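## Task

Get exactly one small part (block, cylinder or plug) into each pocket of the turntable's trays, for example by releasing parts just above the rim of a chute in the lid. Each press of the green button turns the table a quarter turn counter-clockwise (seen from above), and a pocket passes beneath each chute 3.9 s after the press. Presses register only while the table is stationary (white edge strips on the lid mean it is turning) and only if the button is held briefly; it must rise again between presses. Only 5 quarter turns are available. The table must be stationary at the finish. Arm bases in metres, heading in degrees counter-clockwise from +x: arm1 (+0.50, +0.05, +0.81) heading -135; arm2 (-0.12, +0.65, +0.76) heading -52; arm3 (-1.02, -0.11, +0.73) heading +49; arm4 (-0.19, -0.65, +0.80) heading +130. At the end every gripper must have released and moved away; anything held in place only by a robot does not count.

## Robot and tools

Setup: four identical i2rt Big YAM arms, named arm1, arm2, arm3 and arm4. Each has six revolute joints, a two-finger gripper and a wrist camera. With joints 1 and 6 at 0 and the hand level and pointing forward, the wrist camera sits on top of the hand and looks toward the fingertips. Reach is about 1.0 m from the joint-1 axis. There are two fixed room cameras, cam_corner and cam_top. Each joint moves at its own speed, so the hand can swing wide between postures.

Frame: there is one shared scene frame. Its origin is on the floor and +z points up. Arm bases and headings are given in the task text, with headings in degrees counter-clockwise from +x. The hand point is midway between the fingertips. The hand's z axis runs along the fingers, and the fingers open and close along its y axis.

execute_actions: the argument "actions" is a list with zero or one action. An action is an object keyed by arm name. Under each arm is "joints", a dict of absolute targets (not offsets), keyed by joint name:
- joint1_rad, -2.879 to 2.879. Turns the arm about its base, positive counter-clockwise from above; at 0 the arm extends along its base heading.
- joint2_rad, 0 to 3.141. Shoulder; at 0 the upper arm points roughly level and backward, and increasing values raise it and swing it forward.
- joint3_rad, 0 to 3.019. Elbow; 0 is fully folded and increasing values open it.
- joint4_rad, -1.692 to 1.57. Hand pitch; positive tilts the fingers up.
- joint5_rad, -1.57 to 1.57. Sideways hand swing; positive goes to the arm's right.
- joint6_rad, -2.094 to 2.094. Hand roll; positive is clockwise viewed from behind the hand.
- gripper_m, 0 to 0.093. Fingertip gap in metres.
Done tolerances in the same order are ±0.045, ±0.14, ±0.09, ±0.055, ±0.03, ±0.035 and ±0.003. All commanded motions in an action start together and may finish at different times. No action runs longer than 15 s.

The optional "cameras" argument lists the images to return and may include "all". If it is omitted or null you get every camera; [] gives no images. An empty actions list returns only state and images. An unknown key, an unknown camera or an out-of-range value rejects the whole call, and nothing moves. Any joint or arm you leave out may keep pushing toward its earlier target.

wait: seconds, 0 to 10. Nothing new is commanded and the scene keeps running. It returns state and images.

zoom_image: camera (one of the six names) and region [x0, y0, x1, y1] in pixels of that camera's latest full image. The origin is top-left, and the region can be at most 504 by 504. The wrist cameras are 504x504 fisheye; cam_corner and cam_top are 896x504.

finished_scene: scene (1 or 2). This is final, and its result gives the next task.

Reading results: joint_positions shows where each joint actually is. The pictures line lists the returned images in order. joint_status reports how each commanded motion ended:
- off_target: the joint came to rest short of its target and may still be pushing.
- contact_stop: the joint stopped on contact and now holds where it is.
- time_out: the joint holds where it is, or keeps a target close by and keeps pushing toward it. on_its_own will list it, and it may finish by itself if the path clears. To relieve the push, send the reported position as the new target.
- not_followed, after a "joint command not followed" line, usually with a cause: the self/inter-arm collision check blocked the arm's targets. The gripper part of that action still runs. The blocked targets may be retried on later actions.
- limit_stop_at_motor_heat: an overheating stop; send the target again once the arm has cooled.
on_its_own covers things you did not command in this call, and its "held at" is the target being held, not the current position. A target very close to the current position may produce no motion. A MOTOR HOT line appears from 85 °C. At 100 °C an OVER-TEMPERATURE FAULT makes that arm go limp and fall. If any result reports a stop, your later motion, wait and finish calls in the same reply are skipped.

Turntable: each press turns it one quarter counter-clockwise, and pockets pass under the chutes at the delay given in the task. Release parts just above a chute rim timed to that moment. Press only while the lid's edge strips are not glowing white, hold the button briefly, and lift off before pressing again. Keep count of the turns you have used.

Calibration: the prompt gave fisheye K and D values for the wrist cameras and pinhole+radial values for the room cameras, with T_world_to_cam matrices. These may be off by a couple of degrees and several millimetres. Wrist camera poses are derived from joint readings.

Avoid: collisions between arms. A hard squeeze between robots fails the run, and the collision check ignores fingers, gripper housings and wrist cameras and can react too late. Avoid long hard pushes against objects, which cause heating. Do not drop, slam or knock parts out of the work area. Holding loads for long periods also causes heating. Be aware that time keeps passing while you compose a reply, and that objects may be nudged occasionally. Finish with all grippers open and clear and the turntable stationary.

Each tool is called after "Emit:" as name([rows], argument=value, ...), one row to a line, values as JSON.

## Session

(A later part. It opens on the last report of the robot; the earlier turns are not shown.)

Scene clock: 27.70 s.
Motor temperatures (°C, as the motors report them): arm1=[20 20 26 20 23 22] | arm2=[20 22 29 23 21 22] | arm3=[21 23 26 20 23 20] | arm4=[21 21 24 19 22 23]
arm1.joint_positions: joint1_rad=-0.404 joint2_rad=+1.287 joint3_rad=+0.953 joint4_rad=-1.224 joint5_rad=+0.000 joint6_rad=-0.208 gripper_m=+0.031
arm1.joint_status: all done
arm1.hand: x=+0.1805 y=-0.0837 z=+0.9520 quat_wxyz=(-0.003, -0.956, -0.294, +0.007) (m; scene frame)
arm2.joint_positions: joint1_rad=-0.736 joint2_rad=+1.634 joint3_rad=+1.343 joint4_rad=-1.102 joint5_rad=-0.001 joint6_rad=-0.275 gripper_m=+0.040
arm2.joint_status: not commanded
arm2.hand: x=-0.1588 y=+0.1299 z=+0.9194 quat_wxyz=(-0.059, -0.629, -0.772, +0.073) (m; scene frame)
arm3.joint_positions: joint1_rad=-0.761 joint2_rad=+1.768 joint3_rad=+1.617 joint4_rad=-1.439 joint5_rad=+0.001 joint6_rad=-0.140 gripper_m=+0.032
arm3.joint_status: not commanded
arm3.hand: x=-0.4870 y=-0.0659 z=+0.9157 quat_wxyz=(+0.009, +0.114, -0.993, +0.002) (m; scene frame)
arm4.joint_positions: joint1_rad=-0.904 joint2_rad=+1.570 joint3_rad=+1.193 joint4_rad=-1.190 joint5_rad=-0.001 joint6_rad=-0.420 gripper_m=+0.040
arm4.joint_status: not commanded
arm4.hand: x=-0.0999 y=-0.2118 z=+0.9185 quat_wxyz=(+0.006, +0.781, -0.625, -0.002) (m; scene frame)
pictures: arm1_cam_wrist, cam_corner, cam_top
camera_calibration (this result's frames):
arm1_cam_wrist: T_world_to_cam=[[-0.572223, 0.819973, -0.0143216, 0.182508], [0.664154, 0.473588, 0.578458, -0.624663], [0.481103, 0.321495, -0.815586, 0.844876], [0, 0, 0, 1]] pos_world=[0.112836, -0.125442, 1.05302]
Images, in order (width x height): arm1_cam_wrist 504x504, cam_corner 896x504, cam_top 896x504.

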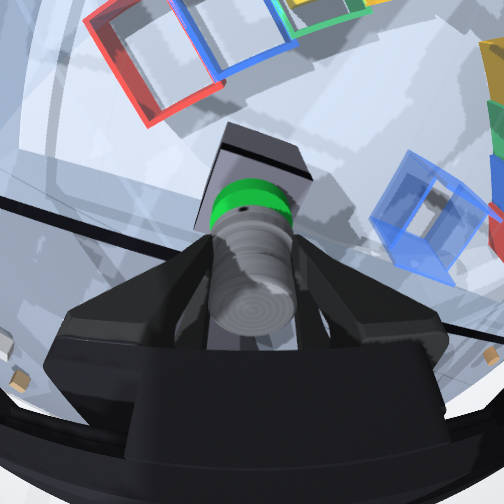

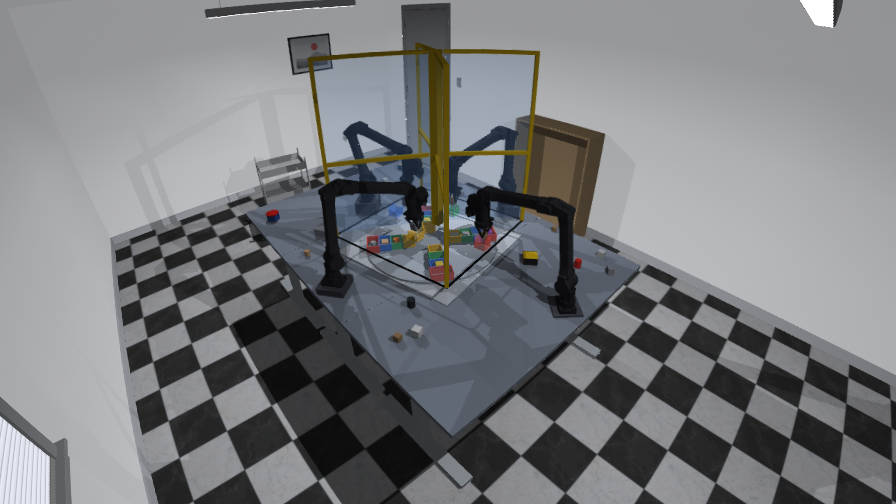

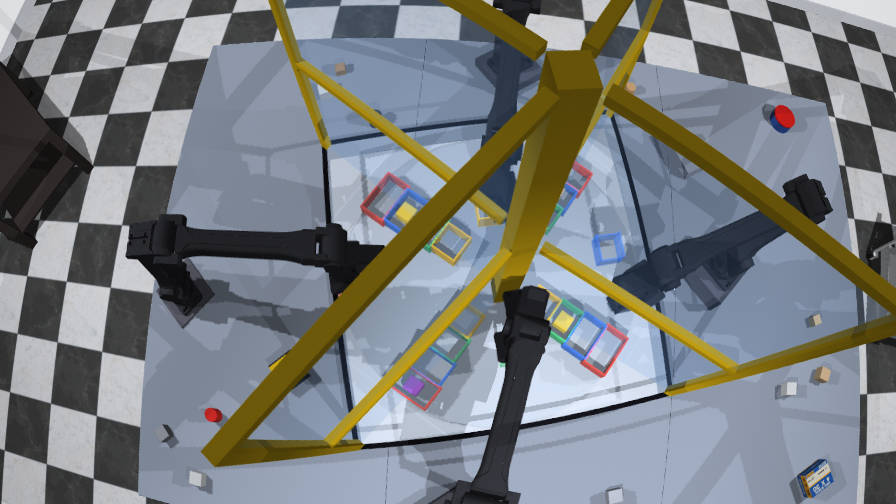

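Emit:
execute_actions(actions=[], cameras=[])

Emit:
execute_actions([
  {"arm1":{"joints":{"joint2_rad":1.40}}},
], cameras=["arm1_cam_wrist"])

Emit:
wait(seconds=0.15)

Emit:
execute_actions([
  {"arm1":{"joints":{"joint1_rad":-0.792,"joint2_rad":1.30,"joint4_rad":-1.105}}},
], cameras=["arm1_cam_wrist","cam_top"])

Scene clock: 27.97 s.
Motor temperatures (°C, as the motors report them): arm1=[20 20 26 20 23 22] | arm2=[20 22 29 23 21 22] | arm3=[21 23 26 20 23 20] | arm4=[21 21 24 19 22 23]
arm1.joint_positions: joint1_rad=-0.404 joint2_rad=+1.287 joint3_rad=+0.953 joint4_rad=-1.224 joint5_rad=+0.000 joint6_rad=-0.208 gripper_m=+0.031
arm1.joint_status: all done
arm1.hand: x=+0.1805 y=-0.0837 z=+0.9520 quat_wxyz=(-0.003, -0.956, -0.294, +0.007) (m; scene frame)
arm2.joint_positions: joint1_rad=-0.736 joint2_rad=+1.634 joint3_rad=+1.343 joint4_rad=-1.102 joint5_rad=-0.001 joint6_rad=-0.275 gripper_m=+0.040
arm2.joint_status: not commanded
arm2.hand: x=-0.1588 y=+0.1299 z=+0.9194 quat_wxyz=(-0.059, -0.629, -0.772, +0.073) (m; scene frame)
arm3.joint_positions: joint1_rad=-0.761 joint2_rad=+1.768 joint3_rad=+1.617 joint4_rad=-1.439 joint5_rad=+0.001 joint6_rad=-0.140 gripper_m=+0.032
arm3.joint_status: not commanded
arm3.hand: x=-0.4870 y=-0.0659 z=+0.9157 quat_wxyz=(+0.009, +0.114, -0.993, +0.002) (m; scene frame)
arm4.joint_positions: joint1_rad=-0.904 joint2_rad=+1.570 joint3_rad=+1.193 joint4_rad=-1.190 joint5_rad=-0.001 joint6_rad=-0.420 gripper_m=+0.040
arm4.joint_status: not commanded
arm4.hand: x=-0.0999 y=-0.2118 z=+0.9185 quat_wxyz=(+0.006, +0.781, -0.625, -0.002) (m; scene frame)
pictures: none
No camera images: the call's "cameras" was empty. Leave "cameras" out to get every camera's image.

Scene clock: 28.73 s.
Motor temperatures (°C, as the motors report them): arm1=[20 20 26 20 23 22] | arm2=[20 22 29 23 21 22] | arm3=[21 23 26 20 23 20] | arm4=[21 21 24 19 22 23]
arm1.joint_positions: joint1_rad=-0.404 joint2_rad=+1.362 joint3_rad=+0.965 joint4_rad=-1.232 joint5_rad=+0.000 joint6_rad=-0.208 gripper_m=+0.030
arm1.joint_status: all done
arm1.hand: x=+0.1780 y=-0.0847 z=+0.9318 quat_wxyz=(+0.000, -0.955, -0.294, -0.028) (m; scene frame)
arm2.joint_positions: joint1_rad=-0.736 joint2_rad=+1.634 joint3_rad=+1.343 joint4_rad=-1.102 joint5_rad=-0.001 joint6_rad=-0.275 gripper_m=+0.040
arm2.joint_status: not commanded
arm2.hand: x=-0.1588 y=+0.1299 z=+0.9194 quat_wxyz=(-0.059, -0.629, -0.772, +0.073) (m; scene frame)
arm3.joint_positions: joint1_rad=-0.761 joint2_rad=+1.768 joint3_rad=+1.617 joint4_rad=-1.439 joint5_rad=+0.001 joint6_rad=-0.140 gripper_m=+0.032
arm3.joint_status: not commanded
arm3.hand: x=-0.4870 y=-0.0659 z=+0.9157 quat_wxyz=(+0.009, +0.114, -0.993, +0.002) (m; scene frame)
arm4.joint_positions: joint1_rad=-0.904 joint2_rad=+1.570 joint3_rad=+1.193 joint4_rad=-1.190 joint5_rad=-0.001 joint6_rad=-0.420 gripper_m=+0.040
arm4.joint_status: not commanded
arm4.hand: x=-0.0999 y=-0.2118 z=+0.9185 quat_wxyz=(+0.006, +0.781, -0.625, -0.002) (m; scene frame)
pictures: arm1_cam_wrist
camera_calibration (this result's frames):
arm1_cam_wrist: T_world_to_cam=[[-0.571028, 0.820399, -0.0295226, 0.195632], [0.624074, 0.457181, 0.633654, -0.656517], [0.533346, 0.34341, -0.773053, 0.78287], [0, 0, 0, 1]] pos_world=[0.103885, -0.129195, 1.02698]
Images, in order (width x height): arm1_cam_wrist 504x504.

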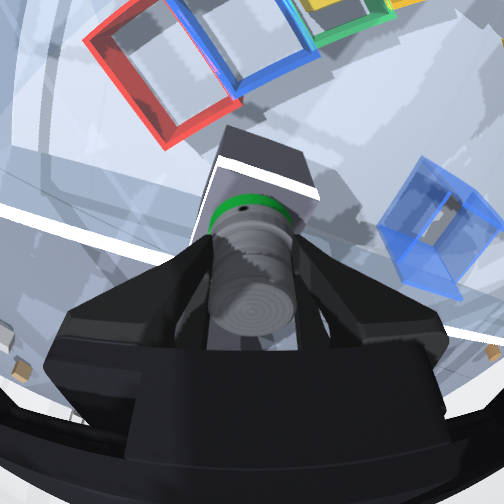

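Scene clock: 28.90 s.
Motor temperatures (°C, as the motors report them): arm1=[20 20 26 20 23 22] | arm2=[20 22 29 23 21 22] | arm3=[21 23 26 20 23 20] | arm4=[21 21 24 19 22 23]
arm1.joint_positions: joint1_rad=-0.404 joint2_rad=+1.362 joint3_rad=+0.965 joint4_rad=-1.232 joint5_rad=+0.000 joint6_rad=-0.208 gripper_m=+0.030
arm1.joint_status: all done
arm1.hand: x=+0.1780 y=-0.0847 z=+0.9318 quat_wxyz=(+0.000, -0.955, -0.294, -0.028) (m; scene frame)
arm2.joint_positions: joint1_rad=-0.736 joint2_rad=+1.634 joint3_rad=+1.343 joint4_rad=-1.102 joint5_rad=-0.001 joint6_rad=-0.275 gripper_m=+0.040
arm2.joint_status: not commanded
arm2.hand: x=-0.1588 y=+0.1299 z=+0.9194 quat_wxyz=(-0.059, -0.629, -0.772, +0.073) (m; scene frame)
arm3.joint_positions: joint1_rad=-0.761 joint2_rad=+1.768 joint3_rad=+1.617 joint4_rad=-1.439 joint5_rad=+0.001 joint6_rad=-0.140 gripper_m=+0.032
arm3.joint_status: not commanded
arm3.hand: x=-0.4870 y=-0.0659 z=+0.9157 quat_wxyz=(+0.009, +0.114, -0.993, +0.002) (m; scene frame)
arm4.joint_positions: joint1_rad=-0.904 joint2_rad=+1.570 joint3_rad=+1.193 joint4_rad=-1.190 joint5_rad=-0.001 joint6_rad=-0.420 gripper_m=+0.040
arm4.joint_status: not commanded
arm4.hand: x=-0.0999 y=-0.2118 z=+0.9185 quat_wxyz=(+0.006, +0.781, -0.625, -0.002) (m; scene frame)
wait: 0.17 s; no rest
pictures: arm1_cam_wrist, arm2_cam_wrist, arm3_cam_wrist, arm4_cam_wrist, cam_corner, cam_top
camera_calibration (this result's frames):
arm1_cam_wrist: T_world_to_cam=[[-0.571028, 0.820399, -0.0295226, 0.195632], [0.624074, 0.457181, 0.633654, -0.656517], [0.533346, 0.34341, -0.773053, 0.78287], [0, 0, 0, 1]] pos_world=[0.103885, -0.129195, 1.02698]
arm2_cam_wrist: T_world_to_cam=[[-0.97634, -0.211548, 0.0448167, -0.167016], [-0.175113, 0.895066, 0.410112, -0.512538], [-0.126872, 0.392561, -0.910933, 0.893254], [0, 0, 0, 1]] pos_world=[-0.139487, 0.0727676, 1.03138]
arm3_cam_wrist: T_world_to_cam=[[0.217456, -0.975886, 0.0189461, 0.0239699], [-0.786734, -0.163752, 0.595177, -0.933714], [-0.577722, -0.14433, -0.803371, 0.568626], [0, 0, 0, 1]] pos_world=[-0.411289, -0.047436, 1.01209]
arm4_cam_wrist: T_world_to_cam=[[0.977361, 0.211134, -0.0137201, 0.153496], [0.178309, -0.787032, 0.590581, -0.685539], [0.113894, -0.579657, -0.806862, 0.753618], [0, 0, 0, 1]] pos_world=[-0.113616, -0.13511, 1.01504]
Images, in order (width x height): arm1_cam_wrist 504x504, arm2_cam_wrist 504x504, arm3_cam_wrist 504x504, arm4_cam_wrist 504x504, cam_corner 896x504, cam_top 896x504.

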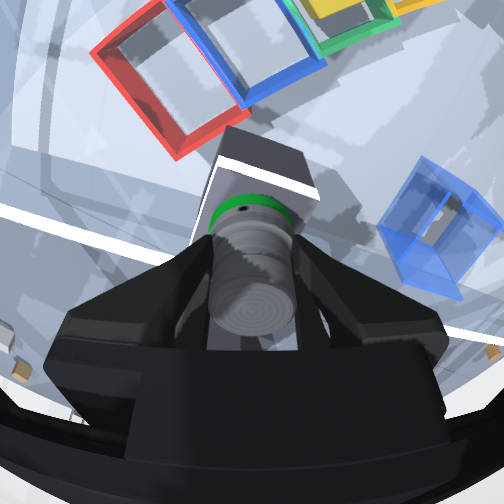

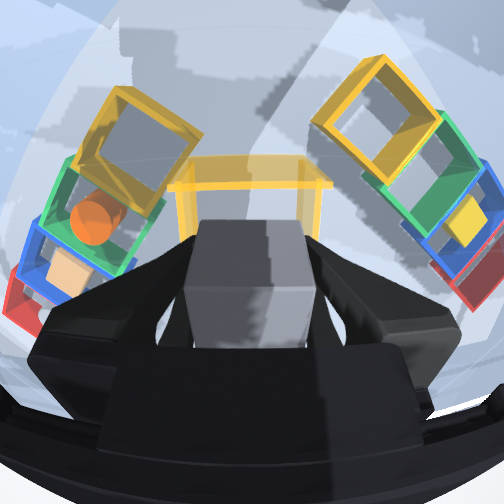

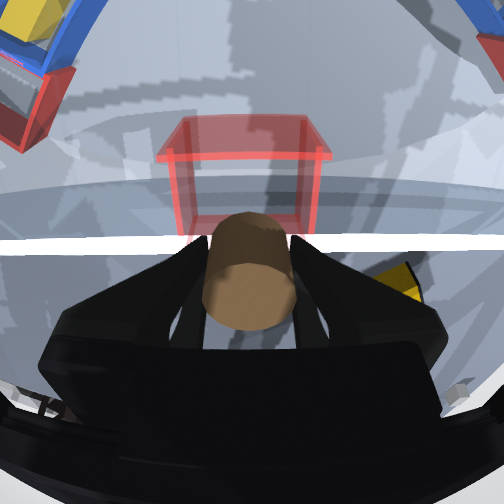

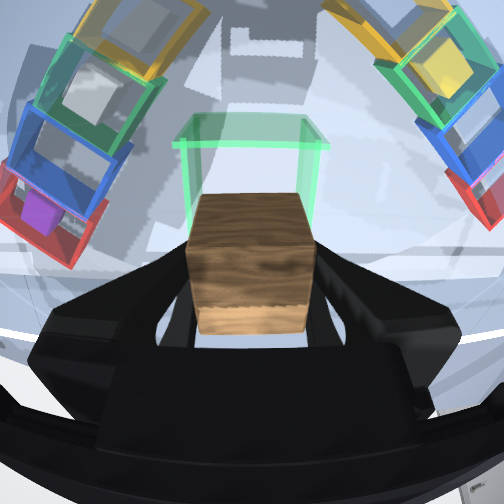

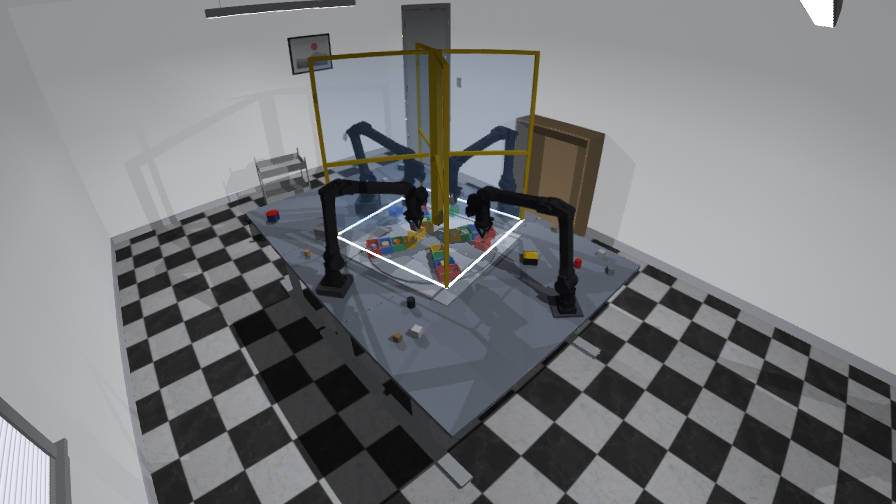

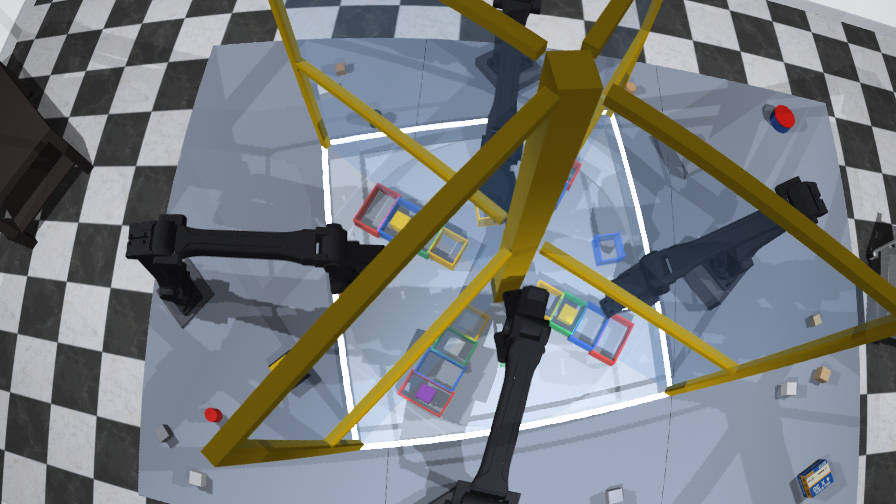

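Scene clock: 29.97 s.
Motor temperatures (°C, as the motors report them): arm1=[20 20 26 20 23 22] | arm2=[20 22 29 23 21 22] | arm3=[21 23 26 20 23 20] | arm4=[21 21 25 19 22 23]
arm1.joint_positions: joint1_rad=-0.794 joint2_rad=+1.316 joint3_rad=+0.960 joint4_rad=-1.123 joint5_rad=-0.001 joint6_rad=-0.208 gripper_m=+0.030
arm1.joint_status: all done
arm1.hand: x=+0.1272 y=+0.0478 z=+0.9452 quat_wxyz=(+0.002, -0.994, -0.103, +0.046) (m; scene frame)
arm2.joint_positions: joint1_rad=-0.736 joint2_rad=+1.634 joint3_rad=+1.343 joint4_rad=-1.102 joint5_rad=-0.001 joint6_rad=-0.275 gripper_m=+0.040
arm2.joint_status: not commanded
arm2.hand: x=-0.1588 y=+0.1299 z=+0.9194 quat_wxyz=(-0.059, -0.629, -0.772, +0.073) (m; scene frame)
arm3.joint_positions: joint1_rad=-0.761 joint2_rad=+1.768 joint3_rad=+1.617 joint4_rad=-1.439 joint5_rad=+0.001 joint6_rad=-0.140 gripper_m=+0.032
arm3.joint_status: not commanded
arm3.hand: x=-0.4870 y=-0.0659 z=+0.9157 quat_wxyz=(+0.009, +0.114, -0.993, +0.002) (m; scene frame)
arm4.joint_positions: joint1_rad=-0.904 joint2_rad=+1.570 joint3_rad=+1.193 joint4_rad=-1.190 joint5_rad=-0.001 joint6_rad=-0.420 gripper_m=+0.040
arm4.joint_status: not commanded
arm4.hand: x=-0.0999 y=-0.2118 z=+0.9185 quat_wxyz=(+0.006, +0.781, -0.625, -0.002) (m; scene frame)
pictures: arm1_cam_wrist, cam_top
camera_calibration (this result's frames):
arm1_cam_wrist: T_world_to_cam=[[-0.217808, 0.97599, 0.00198617, -0.0238055], [0.836455, 0.18562, 0.515643, -0.59637], [0.502894, 0.113973, -0.856801, 0.868849], [0, 0, 0, 1]] pos_world=[0.0567129, 0.0349068, 1.05199]
Images, in order (width x height): arm1_cam_wrist 504x504, cam_top 896x504.

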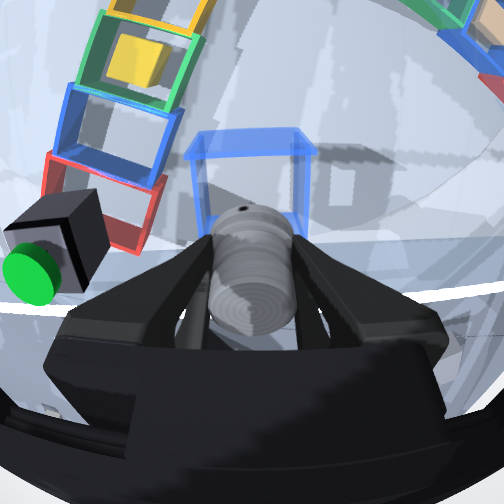

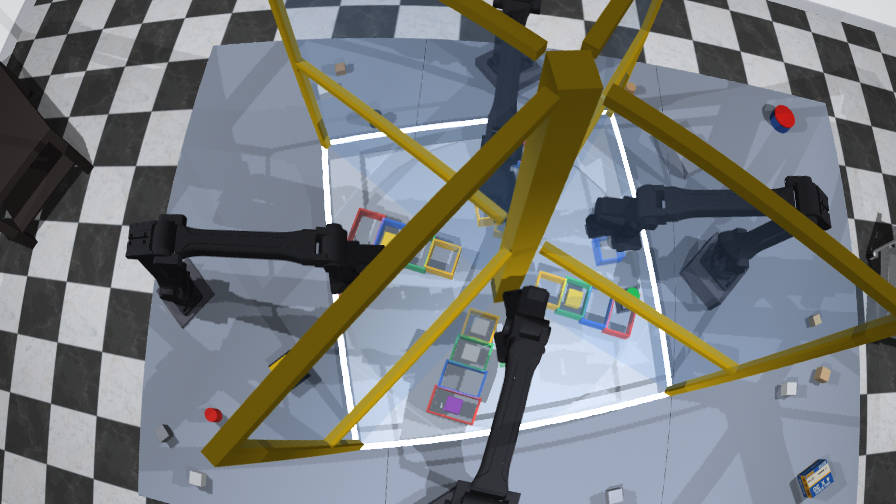

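Emit:
wait(seconds=1.95)

Emit:
execute_actions([
  {"arm1":{"joints":{"gripper_m":0.045}},"arm2":{"joints":{"gripper_m":0.052}},"arm3":{"joints":{"gripper_m":0.045}}},
])

Scene clock: 32.03 s.
Motor temperatures (°C, as the motors report them): arm1=[20 20 26 20 23 22] | arm2=[20 22 30 23 21 22] | arm3=[21 23 27 20 23 20] | arm4=[21 21 25 19 22 23]
arm1.joint_positions: joint1_rad=-0.794 joint2_rad=+1.316 joint3_rad=+0.960 joint4_rad=-1.123 joint5_rad=-0.001 joint6_rad=-0.208 gripper_m=+0.030
arm1.joint_status: all done
arm1.hand: x=+0.1272 y=+0.0478 z=+0.9452 quat_wxyz=(+0.002, -0.994, -0.103, +0.046) (m; scene frame)
arm2.joint_positions: joint1_rad=-0.736 joint2_rad=+1.634 joint3_rad=+1.343 joint4_rad=-1.102 joint5_rad=-0.001 joint6_rad=-0.275 gripper_m=+0.040
arm2.joint_status: not commanded
arm2.hand: x=-0.1588 y=+0.1299 z=+0.9194 quat_wxyz=(-0.059, -0.629, -0.772, +0.073) (m; scene frame)
arm3.joint_positions: joint1_rad=-0.761 joint2_rad=+1.768 joint3_rad=+1.617 joint4_rad=-1.439 joint5_rad=+0.001 joint6_rad=-0.140 gripper_m=+0.032
arm3.joint_status: not commanded
arm3.hand: x=-0.4870 y=-0.0659 z=+0.9157 quat_wxyz=(+0.009, +0.114, -0.993, +0.002) (m; scene frame)
arm4.joint_positions: joint1_rad=-0.904 joint2_rad=+1.570 joint3_rad=+1.193 joint4_rad=-1.190 joint5_rad=-0.001 joint6_rad=-0.420 gripper_m=+0.040
arm4.joint_status: not commanded
arm4.hand: x=-0.0999 y=-0.2118 z=+0.9185 quat_wxyz=(+0.006, +0.781, -0.625, -0.002) (m; scene frame)
wait: 1.97 s; at rest by 0.17 s
pictures: arm1_cam_wrist, arm2_cam_wrist, arm3_cam_wrist, arm4_cam_wrist, cam_corner, cam_top
camera_calibration (this result's frames):
arm1_cam_wrist: T_world_to_cam=[[-0.217808, 0.97599, 0.00198617, -0.0238055], [0.836455, 0.18562, 0.515643, -0.59637], [0.502894, 0.113973, -0.856801, 0.868849], [0, 0, 0, 1]] pos_world=[0.0567129, 0.0349068, 1.05199]
arm2_cam_wrist: T_world_to_cam=[[-0.97634, -0.211548, 0.0448167, -0.167016], [-0.175113, 0.895066, 0.410112, -0.512538], [-0.126872, 0.392561, -0.910933, 0.893254], [0, 0, 0, 1]] pos_world=[-0.139487, 0.0727676, 1.03138]
arm3_cam_wrist: T_world_to_cam=[[0.217456, -0.975886, 0.0189461, 0.0239699], [-0.786734, -0.163752, 0.595177, -0.933714], [-0.577722, -0.14433, -0.803371, 0.568626], [0, 0, 0, 1]] pos_world=[-0.411289, -0.047436, 1.01209]
arm4_cam_wrist: T_world_to_cam=[[0.977361, 0.211134, -0.0137201, 0.153496], [0.178309, -0.787032, 0.590581, -0.685539], [0.113894, -0.579657, -0.806862, 0.753618], [0, 0, 0, 1]] pos_world=[-0.113616, -0.13511, 1.01504]
Images, in order (width x height): arm1_cam_wrist 504x504, arm2_cam_wrist 504x504, arm3_cam_wrist 504x504, arm4_cam_wrist 504x504, cam_corner 896x504, cam_top 896x504.

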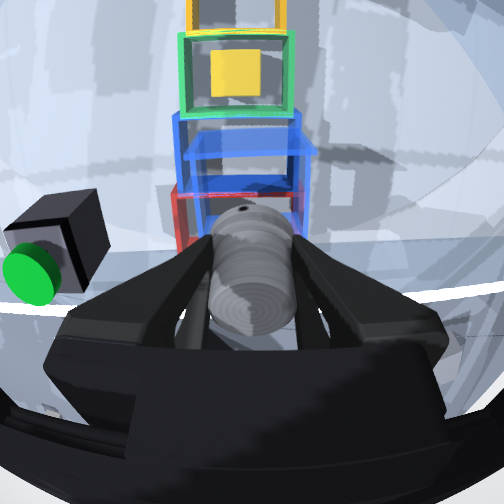

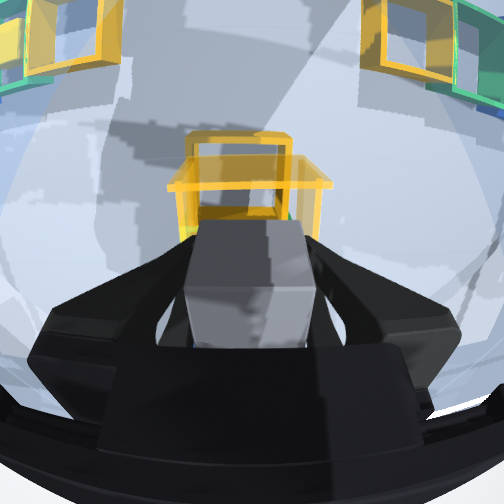

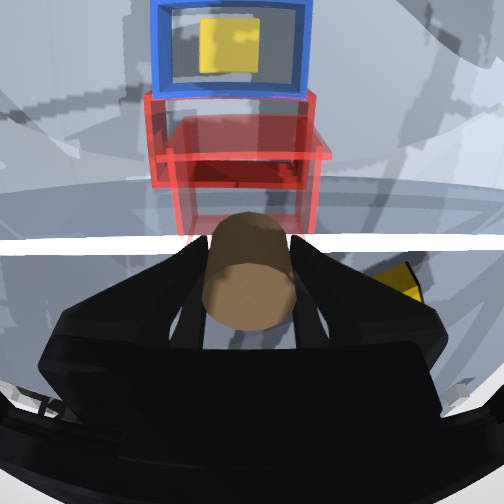

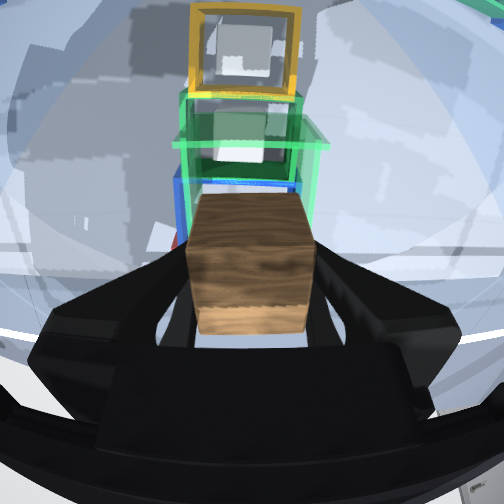

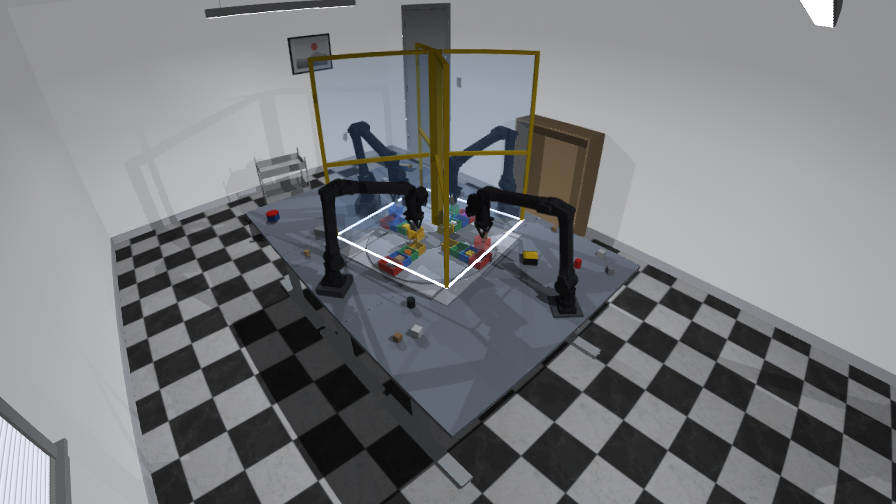

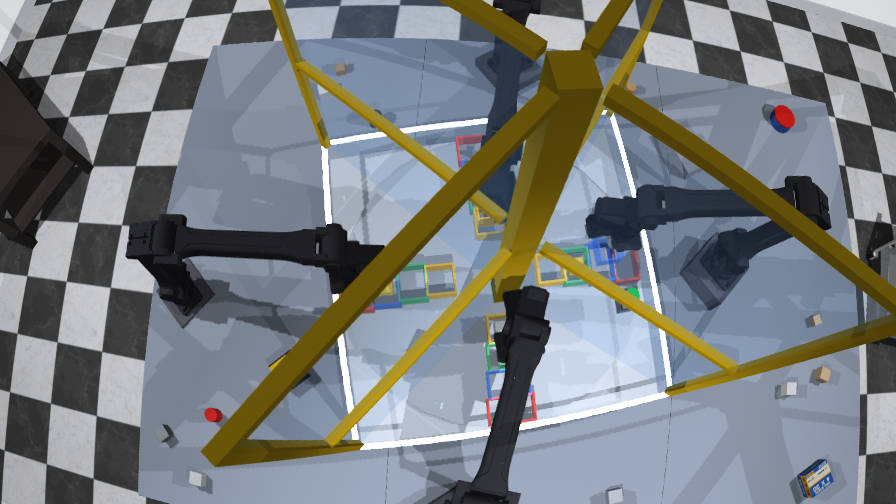

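Scene clock: 32.57 s.
Motor temperatures (°C, as the motors report them): arm1=[20 20 26 20 23 22] | arm2=[20 22 30 23 21 22] | arm3=[21 23 27 20 23 20] | arm4=[21 21 25 19 22 23]
arm1.joint_positions: joint1_rad=-0.794 joint2_rad=+1.316 joint3_rad=+0.960 joint4_rad=-1.123 joint5_rad=-0.001 joint6_rad=-0.208 gripper_m=+0.045
arm1.joint_status: all done
arm1.hand: x=+0.1272 y=+0.0478 z=+0.9452 quat_wxyz=(+0.002, -0.994, -0.103, +0.046) (m; scene frame)
arm2.joint_positions: joint1_rad=-0.736 joint2_rad=+1.634 joint3_rad=+1.343 joint4_rad=-1.101 joint5_rad=-0.001 joint6_rad=-0.275 gripper_m=+0.052
arm2.joint_status: all done
arm2.hand: x=-0.1588 y=+0.1296 z=+0.9194 quat_wxyz=(-0.059, -0.629, -0.772, +0.074) (m; scene frame)
arm3.joint_positions: joint1_rad=-0.761 joint2_rad=+1.768 joint3_rad=+1.617 joint4_rad=-1.439 joint5_rad=+0.001 joint6_rad=-0.140 gripper_m=+0.045
arm3.joint_status: all done
arm3.hand: x=-0.4870 y=-0.0659 z=+0.9157 quat_wxyz=(+0.009, +0.114, -0.993, +0.002) (m; scene frame)
arm4.joint_positions: joint1_rad=-0.904 joint2_rad=+1.570 joint3_rad=+1.193 joint4_rad=-1.190 joint5_rad=-0.001 joint6_rad=-0.420 gripper_m=+0.040
arm4.joint_status: not commanded
arm4.hand: x=-0.0999 y=-0.2118 z=+0.9185 quat_wxyz=(+0.006, +0.781, -0.625, -0.002) (m; scene frame)
pictures: arm1_cam_wrist, arm2_cam_wrist, arm3_cam_wrist, arm4_cam_wrist, cam_corner, cam_top
camera_calibration (this result's frames):
arm1_cam_wrist: T_world_to_cam=[[-0.217808, 0.97599, 0.00198617, -0.0238055], [0.836455, 0.18562, 0.515643, -0.59637], [0.502894, 0.113973, -0.856801, 0.868849], [0, 0, 0, 1]] pos_world=[0.0567129, 0.0349068, 1.05199]
arm2_cam_wrist: T_world_to_cam=[[-0.976421, -0.211119, 0.045067, -0.167394], [-0.174763, 0.895602, 0.409091, -0.511392], [-0.126729, 0.391569, -0.91138, 0.893969], [0, 0, 0, 1]] pos_world=[-0.139528, 0.0726124, 1.0315]
arm3_cam_wrist: T_world_to_cam=[[0.217456, -0.975886, 0.0189461, 0.0239699], [-0.786734, -0.163752, 0.595177, -0.933714], [-0.577722, -0.14433, -0.803371, 0.568626], [0, 0, 0, 1]] pos_world=[-0.411289, -0.047436, 1.01209]
arm4_cam_wrist: T_world_to_cam=[[0.977361, 0.211134, -0.0137201, 0.153496], [0.178309, -0.787032, 0.590581, -0.685539], [0.113894, -0.579657, -0.806862, 0.753618], [0, 0, 0, 1]] pos_world=[-0.113616, -0.13511, 1.01504]
Images, in order (width x height): arm1_cam_wrist 504x504, arm2_cam_wrist 504x504, arm3_cam_wrist 504x504, arm4_cam_wrist 504x504, cam_corner 896x504, cam_top 896x504.

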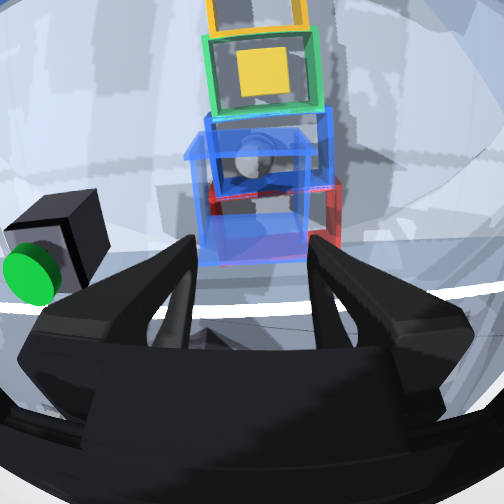

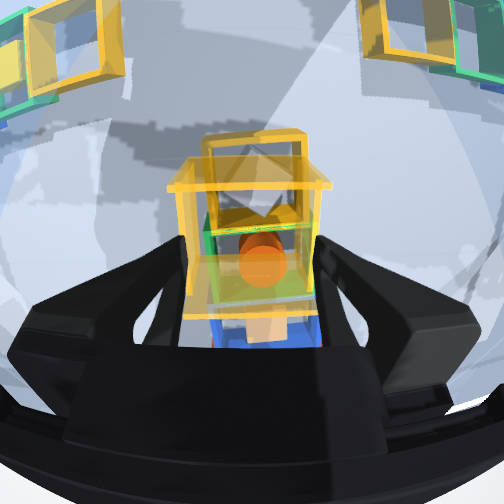

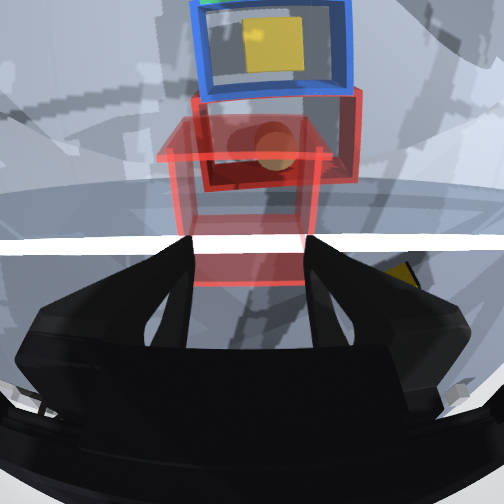

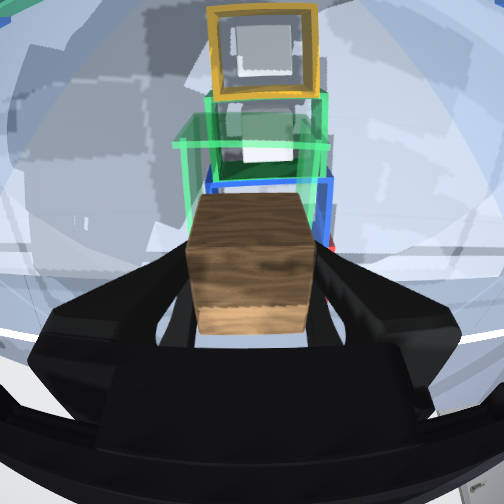

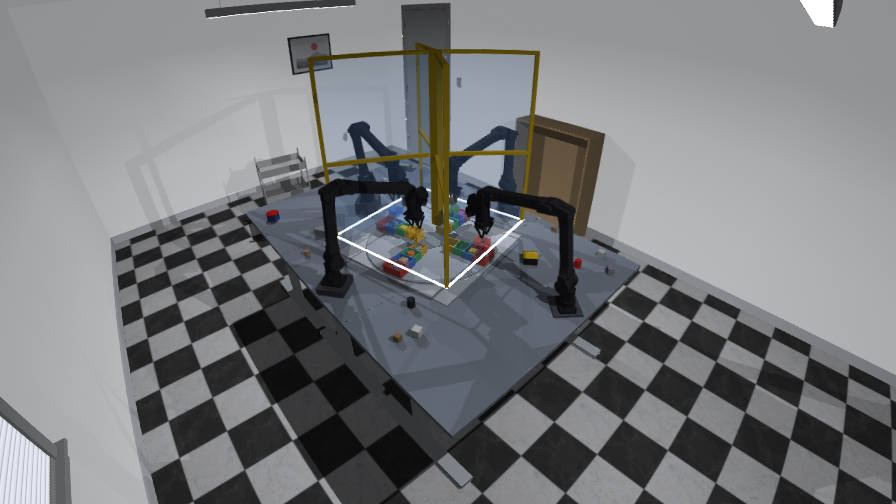

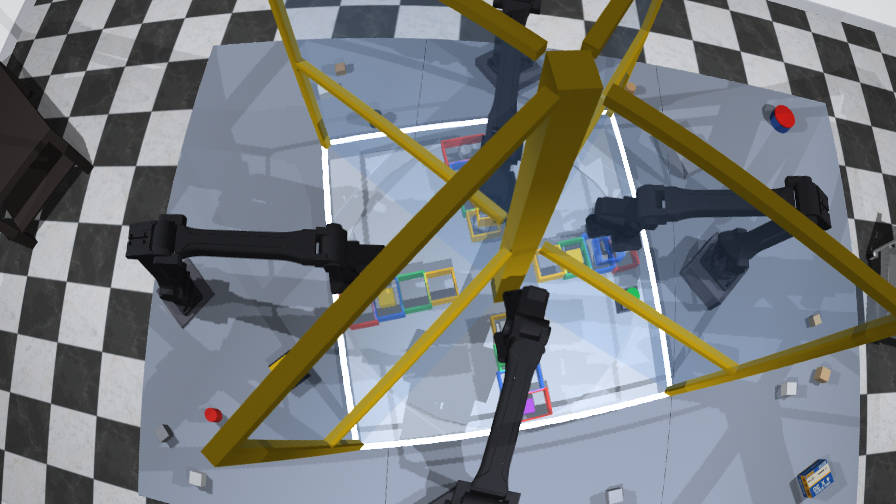

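Emit:
execute_actions([
  {"arm1":{"joints":{"joint1_rad":-1.97,"joint2_rad":1.05,"joint4_rad":-1.0,"joint6_rad":0,"gripper_m":0.075}},"arm2":{"joints":{"joint2_rad":1.2,"joint3_rad":0.96,"joint4_rad":-1.3,"joint6_rad":0,"gripper_m":0.075}},"arm3":{"joints":{"joint1_rad":-2.05,"joint2_rad":1.38,"joint3_rad":1.01,"joint4_rad":-1.2,"joint6_rad":0,"gripper_m":0.075}}},
], cameras=["arm1_cam_wrist","arm2_cam_wrist","arm3_cam_wrist","cam_top"])

Scene clock: 35.23 s.
Motor temperatures (°C, as the motors report them): arm1=[20 20 26 20 23 22] | arm2=[20 22 30 23 21 22] | arm3=[21 23 27 20 23 20] | arm4=[21 21 25 19 22 23]
arm1.joint_positions: joint1_rad=-1.968 joint2_rad=+1.048 joint3_rad=+0.957 joint4_rad=-1.019 joint5_rad=-0.001 joint6_rad=-0.012 gripper_m=+0.075
arm1.joint_status: all done
arm1.hand: x=+0.3534 y=+0.3991 z=+1.0448 quat_wxyz=(+0.125, -0.814, +0.535, +0.188) (m; scene frame)
arm2.joint_positions: joint1_rad=-0.736 joint2_rad=+1.193 joint3_rad=+0.971 joint4_rad=-1.294 joint5_rad=-0.001 joint6_rad=-0.016 gripper_m=+0.075
arm2.joint_status: all done
arm2.hand: x=-0.1455 y=+0.3215 z=+0.9429 quat_wxyz=(-0.026, -0.726, -0.687, +0.020) (m; scene frame)
arm3.joint_positions: joint1_rad=-2.054 joint2_rad=+1.377 joint3_rad=+1.012 joint4_rad=-1.205 joint5_rad=+0.001 joint6_rad=-0.009 gripper_m=+0.075
arm3.joint_status: all done
arm3.hand: x=-0.8867 y=-0.4613 z=+0.8641 quat_wxyz=(-0.002, -0.562, -0.827, +0.001) (m; scene frame)
arm4.joint_positions: joint1_rad=-0.904 joint2_rad=+1.570 joint3_rad=+1.193 joint4_rad=-1.190 joint5_rad=-0.001 joint6_rad=-0.420 gripper_m=+0.040
arm4.joint_status: not commanded
arm4.hand: x=-0.0999 y=-0.2118 z=+0.9185 quat_wxyz=(+0.006, +0.781, -0.625, -0.002) (m; scene frame)
pictures: arm1_cam_wrist, arm2_cam_wrist, arm3_cam_wrist, cam_top
camera_calibration (this result's frames):
arm1_cam_wrist: T_world_to_cam=[[0.911414, 0.411481, -0.00289804, -0.486308], [0.405525, -0.896983, 0.175985, 0.0370231], [0.0698151, -0.161571, -0.984388, 1.19671], [0, 0, 0, 1]] pos_world=[0.344666, 0.426669, 1.17011]
arm2_cam_wrist: T_world_to_cam=[[-0.999122, 0.0413056, -0.00705286, -0.15023], [0.0317721, 0.856489, 0.515187, -0.747942], [0.0273208, 0.51451, -0.857049, 0.773559], [0, 0, 0, 1]] pos_world=[-0.147468, 0.248805, 1.04725]
arm3_cam_wrist: T_world_to_cam=[[-0.933481, -0.358157, 0.0183427, -1.00914], [-0.282804, 0.76661, 0.576481, -0.390055], [-0.220532, 0.532947, -0.816905, 0.879987], [0, 0, 0, 1]] pos_world=[-0.85826, -0.531397, 0.962235]
Images, in order (width x height): arm1_cam_wrist 504x504, arm2_cam_wrist 504x504, arm3_cam_wrist 504x504, cam_top 896x504.

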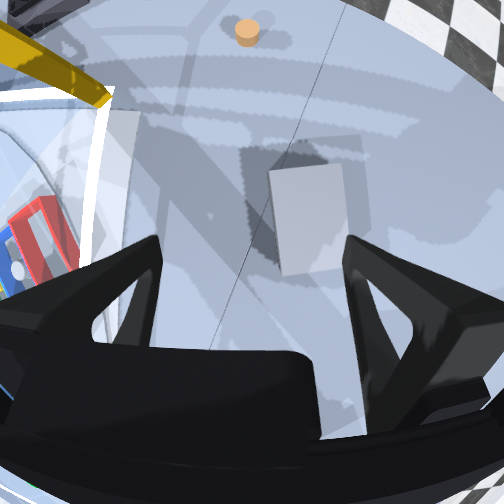

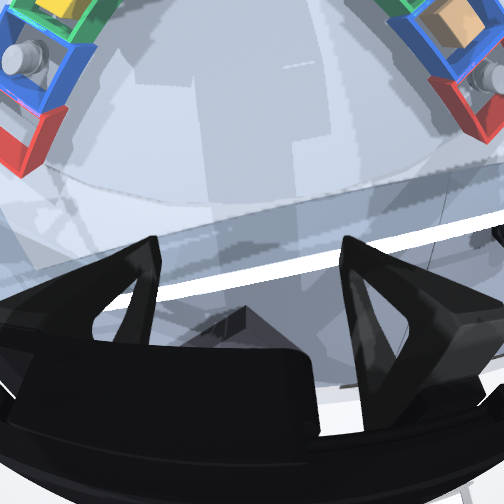

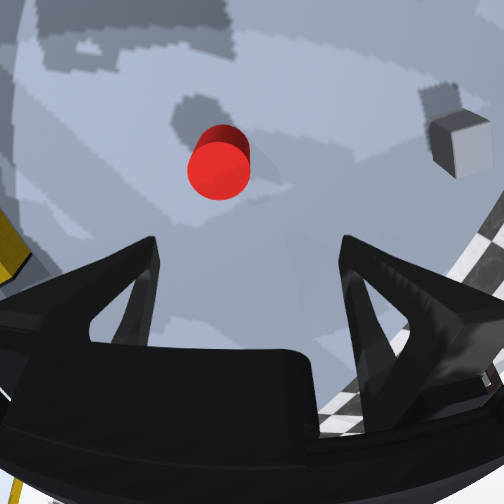

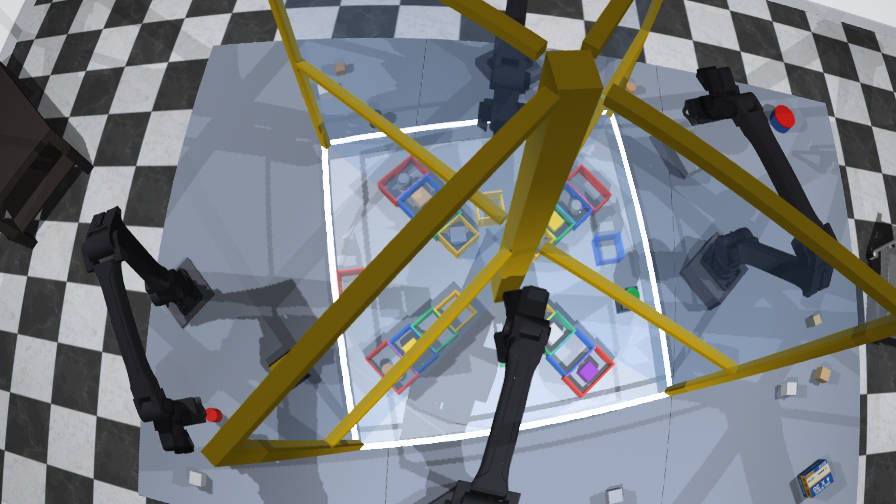

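Emit:
execute_actions([
  {"arm1":{"joints":{"joint1_rad":-1.95,"joint2_rad":2.15,"joint3_rad":1.80,"joint4_rad":-1.15}},"arm2":{"joints":{"joint1_rad":-1.705,"joint2_rad":1.44,"joint3_rad":1.14,"joint4_rad":-1.22}},"arm3":{"joints":{"joint1_rad":-2.003,"joint2_rad":1.555,"joint3_rad":0.83,"joint4_rad":-0.84}}},
], cameras=["arm1_cam_wrist","arm2_cam_wrist","arm3_cam_wrist","cam_top"])

Scene clock: 37.57 s.
Motor temperatures (°C, as the motors report them): arm1=[20 20 27 20 23 22] | arm2=[20 22 30 23 21 22] | arm3=[21 23 27 20 23 20] | arm4=[21 21 26 19 22 23]
arm1.joint_positions: joint1_rad=-1.958 joint2_rad=+2.178 joint3_rad=+1.740 joint4_rad=-1.139 joint5_rad=-0.001 joint6_rad=-0.012 gripper_m=+0.075
arm1.joint_status: all done
arm1.hand: x=+0.2489 y=+0.6327 z=+0.8012 quat_wxyz=(-0.004, -0.838, +0.545, -0.004) (m; scene frame)
arm2.joint_positions: joint1_rad=-1.708 joint2_rad=+1.444 joint3_rad=+1.097 joint4_rad=-1.222 joint5_rad=+0.000 joint6_rad=-0.014 gripper_m=+0.075
arm2.joint_status: all done
arm2.hand: x=-0.4682 y=+0.4499 z=+0.8996 quat_wxyz=(-0.007, -0.963, -0.268, -0.002) (m; scene frame)
arm3.joint_positions: joint1_rad=-2.002 joint2_rad=+1.561 joint3_rad=+0.819 joint4_rad=-0.849 joint5_rad=+0.001 joint6_rad=-0.009 gripper_m=+0.075
arm3.joint_status: all done
arm3.hand: x=-0.8727 y=-0.4452 z=+0.7371 quat_wxyz=(+0.007, -0.540, -0.841, -0.004) (m; scene frame)
arm4.joint_positions: joint1_rad=-0.904 joint2_rad=+1.570 joint3_rad=+1.193 joint4_rad=-1.190 joint5_rad=-0.001 joint6_rad=-0.420 gripper_m=+0.040
arm4.joint_status: not commanded
arm4.hand: x=-0.0999 y=-0.2118 z=+0.9185 quat_wxyz=(+0.006, +0.781, -0.625, -0.002) (m; scene frame)
pictures: arm1_cam_wrist, arm2_cam_wrist, arm3_cam_wrist, cam_top
camera_calibration (this result's frames):
arm1_cam_wrist: T_world_to_cam=[[0.908887, 0.416748, -0.0156802, -0.480381], [0.342224, -0.723816, 0.599143, -0.100976], [0.238342, -0.54992, -0.800488, 1.05842], [0, 0, 0, 1]] pos_world=[0.218903, 0.709155, 0.900219]
arm2_cam_wrist: T_world_to_cam=[[-0.527793, 0.849298, -0.0113048, -0.617198], [0.694284, 0.439051, 0.570267, -0.376917], [0.48929, 0.293134, -0.821382, 0.963055], [0, 0, 0, 1]] pos_world=[-0.535278, 0.407366, 0.999002]
arm3_cam_wrist: T_world_to_cam=[[-0.913334, -0.406789, 0.0185273, -0.992077], [-0.317281, 0.739414, 0.593801, -0.380223], [-0.255251, 0.53646, -0.804399, 0.732797], [0, 0, 0, 1]] pos_world=[-0.839689, -0.51554, 0.833618]
Images, in order (width x height): arm1_cam_wrist 504x504, arm2_cam_wrist 504x504, arm3_cam_wrist 504x504, cam_top 896x504.

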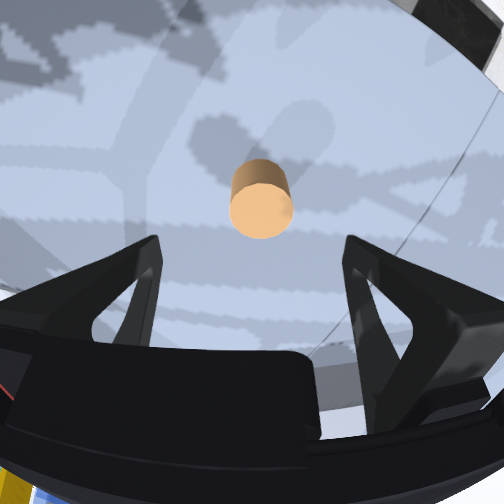

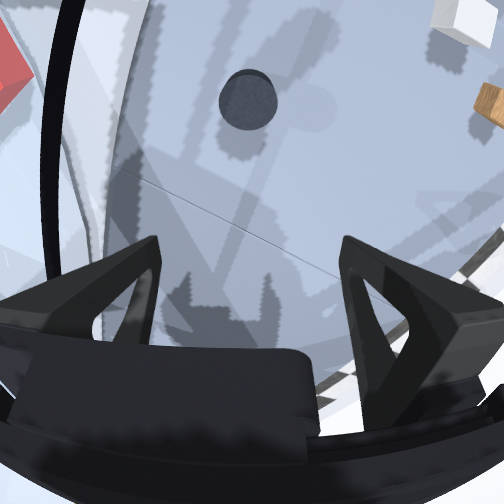

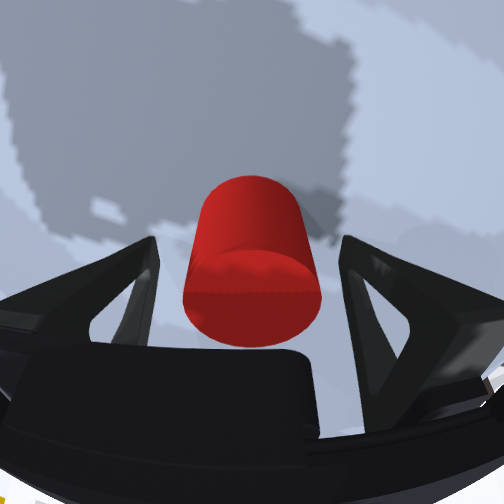

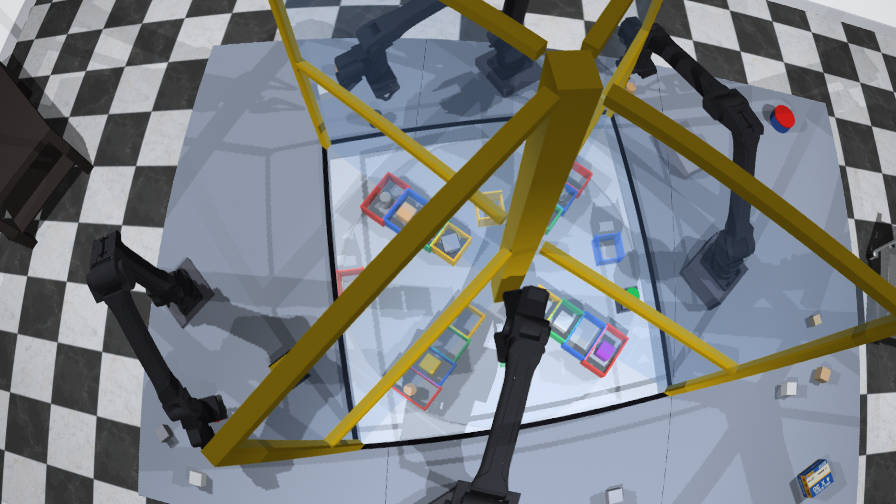

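Emit:
execute_actions([
  {"arm1":{"joints":{"joint1_rad":-1.975,"joint2_rad":2.25,"joint4_rad":-1.053,"gripper_m":0.06}},"arm2":{"joints":{"joint2_rad":1.705,"joint3_rad":1.015,"joint4_rad":-0.812,"gripper_m":0.06}},"arm3":{"joints":{"joint4_rad":-0.80,"gripper_m":0.05}}},
], cameras=["arm1_cam_wrist","arm2_cam_wrist","arm3_cam_wrist"])

Scene clock: 39.43 s.
Motor temperatures (°C, as the motors report them): arm1=[20 20 27 20 23 22] | arm2=[20 22 30 23 21 22] | arm3=[21 23 26 20 23 20] | arm4=[21 21 26 19 22 23]
arm1.joint_positions: joint1_rad=-1.968 joint2_rad=+2.261 joint3_rad=+1.751 joint4_rad=-1.070 joint5_rad=-0.001 joint6_rad=-0.012 gripper_m=+0.060
arm1.joint_status: all done
arm1.hand: x=+0.2517 y=+0.6424 z=+0.7534 quat_wxyz=(-0.005, -0.835, +0.549, -0.005) (m; scene frame)
arm2.joint_positions: joint1_rad=-1.708 joint2_rad=+1.716 joint3_rad=+1.013 joint4_rad=-0.824 joint5_rad=+0.000 joint6_rad=-0.014 gripper_m=+0.060
arm2.joint_status: all done
arm2.hand: x=-0.5059 y=+0.4256 z=+0.7633 quat_wxyz=(-0.012, -0.963, -0.267, +0.018) (m; scene frame)
arm3.joint_positions: joint1_rad=-2.002 joint2_rad=+1.561 joint3_rad=+0.819 joint4_rad=-0.810 joint5_rad=+0.001 joint6_rad=-0.009 gripper_m=+0.050
arm3.joint_status: all done
arm3.hand: x=-0.8687 y=-0.4540 z=+0.7371 quat_wxyz=(-0.009, -0.540, -0.841, +0.006) (m; scene frame)
arm4.joint_positions: joint1_rad=-0.904 joint2_rad=+1.570 joint3_rad=+1.193 joint4_rad=-1.190 joint5_rad=-0.001 joint6_rad=-0.420 gripper_m=+0.040
arm4.joint_status: not commanded
arm4.hand: x=-0.0999 y=-0.2118 z=+0.9185 quat_wxyz=(+0.006, +0.781, -0.625, -0.002) (m; scene frame)
pictures: arm1_cam_wrist, arm2_cam_wrist, arm3_cam_wrist
camera_calibration (this result's frames):
arm1_cam_wrist: T_world_to_cam=[[0.912995, 0.407668, -0.0157253, -0.482828], [0.334213, -0.725271, 0.6019, -0.0653634], [0.23397, -0.554787, -0.798417, 1.02746], [0, 0, 0, 1]] pos_world=[0.22227, 0.719449, 0.852091]
arm2_cam_wrist: T_world_to_cam=[[-0.527671, 0.849389, -0.0101217, -0.618928], [0.714768, 0.450415, 0.535008, -0.229882], [0.458989, 0.275074, -0.844786, 0.8869], [0, 0, 0, 1]] pos_world=[-0.569355, 0.38529, 0.865965]
arm3_cam_wrist: T_world_to_cam=[[-0.913629, -0.406128, 0.0184791, -0.99199], [-0.32654, 0.760146, 0.561739, -0.347459], [-0.242185, 0.507187, -0.827108, 0.753347], [0, 0, 0, 1]] pos_world=[-0.837321, -0.520843, 0.836611]
Images, in order (width x height): arm1_cam_wrist 504x504, arm2_cam_wrist 504x504, arm3_cam_wrist 504x504.

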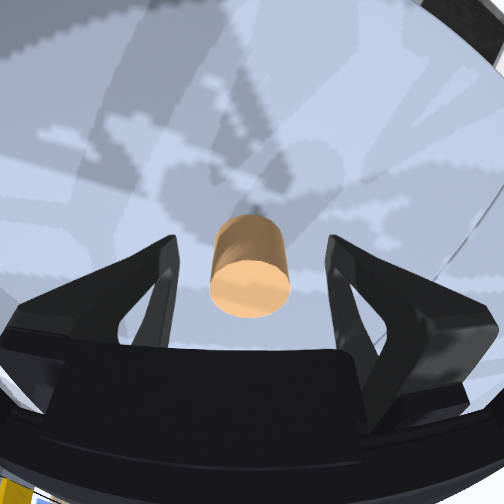

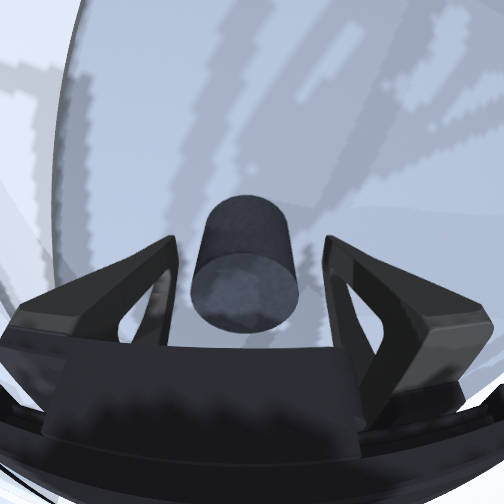

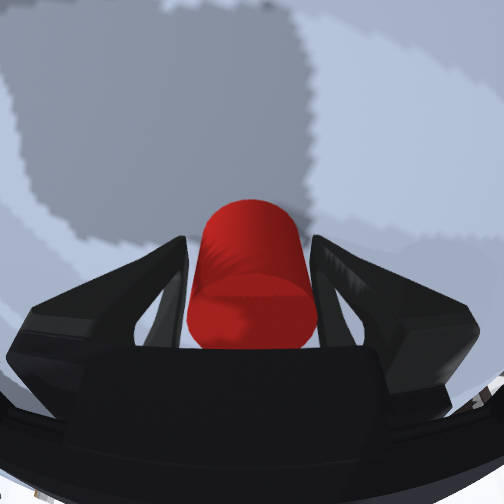

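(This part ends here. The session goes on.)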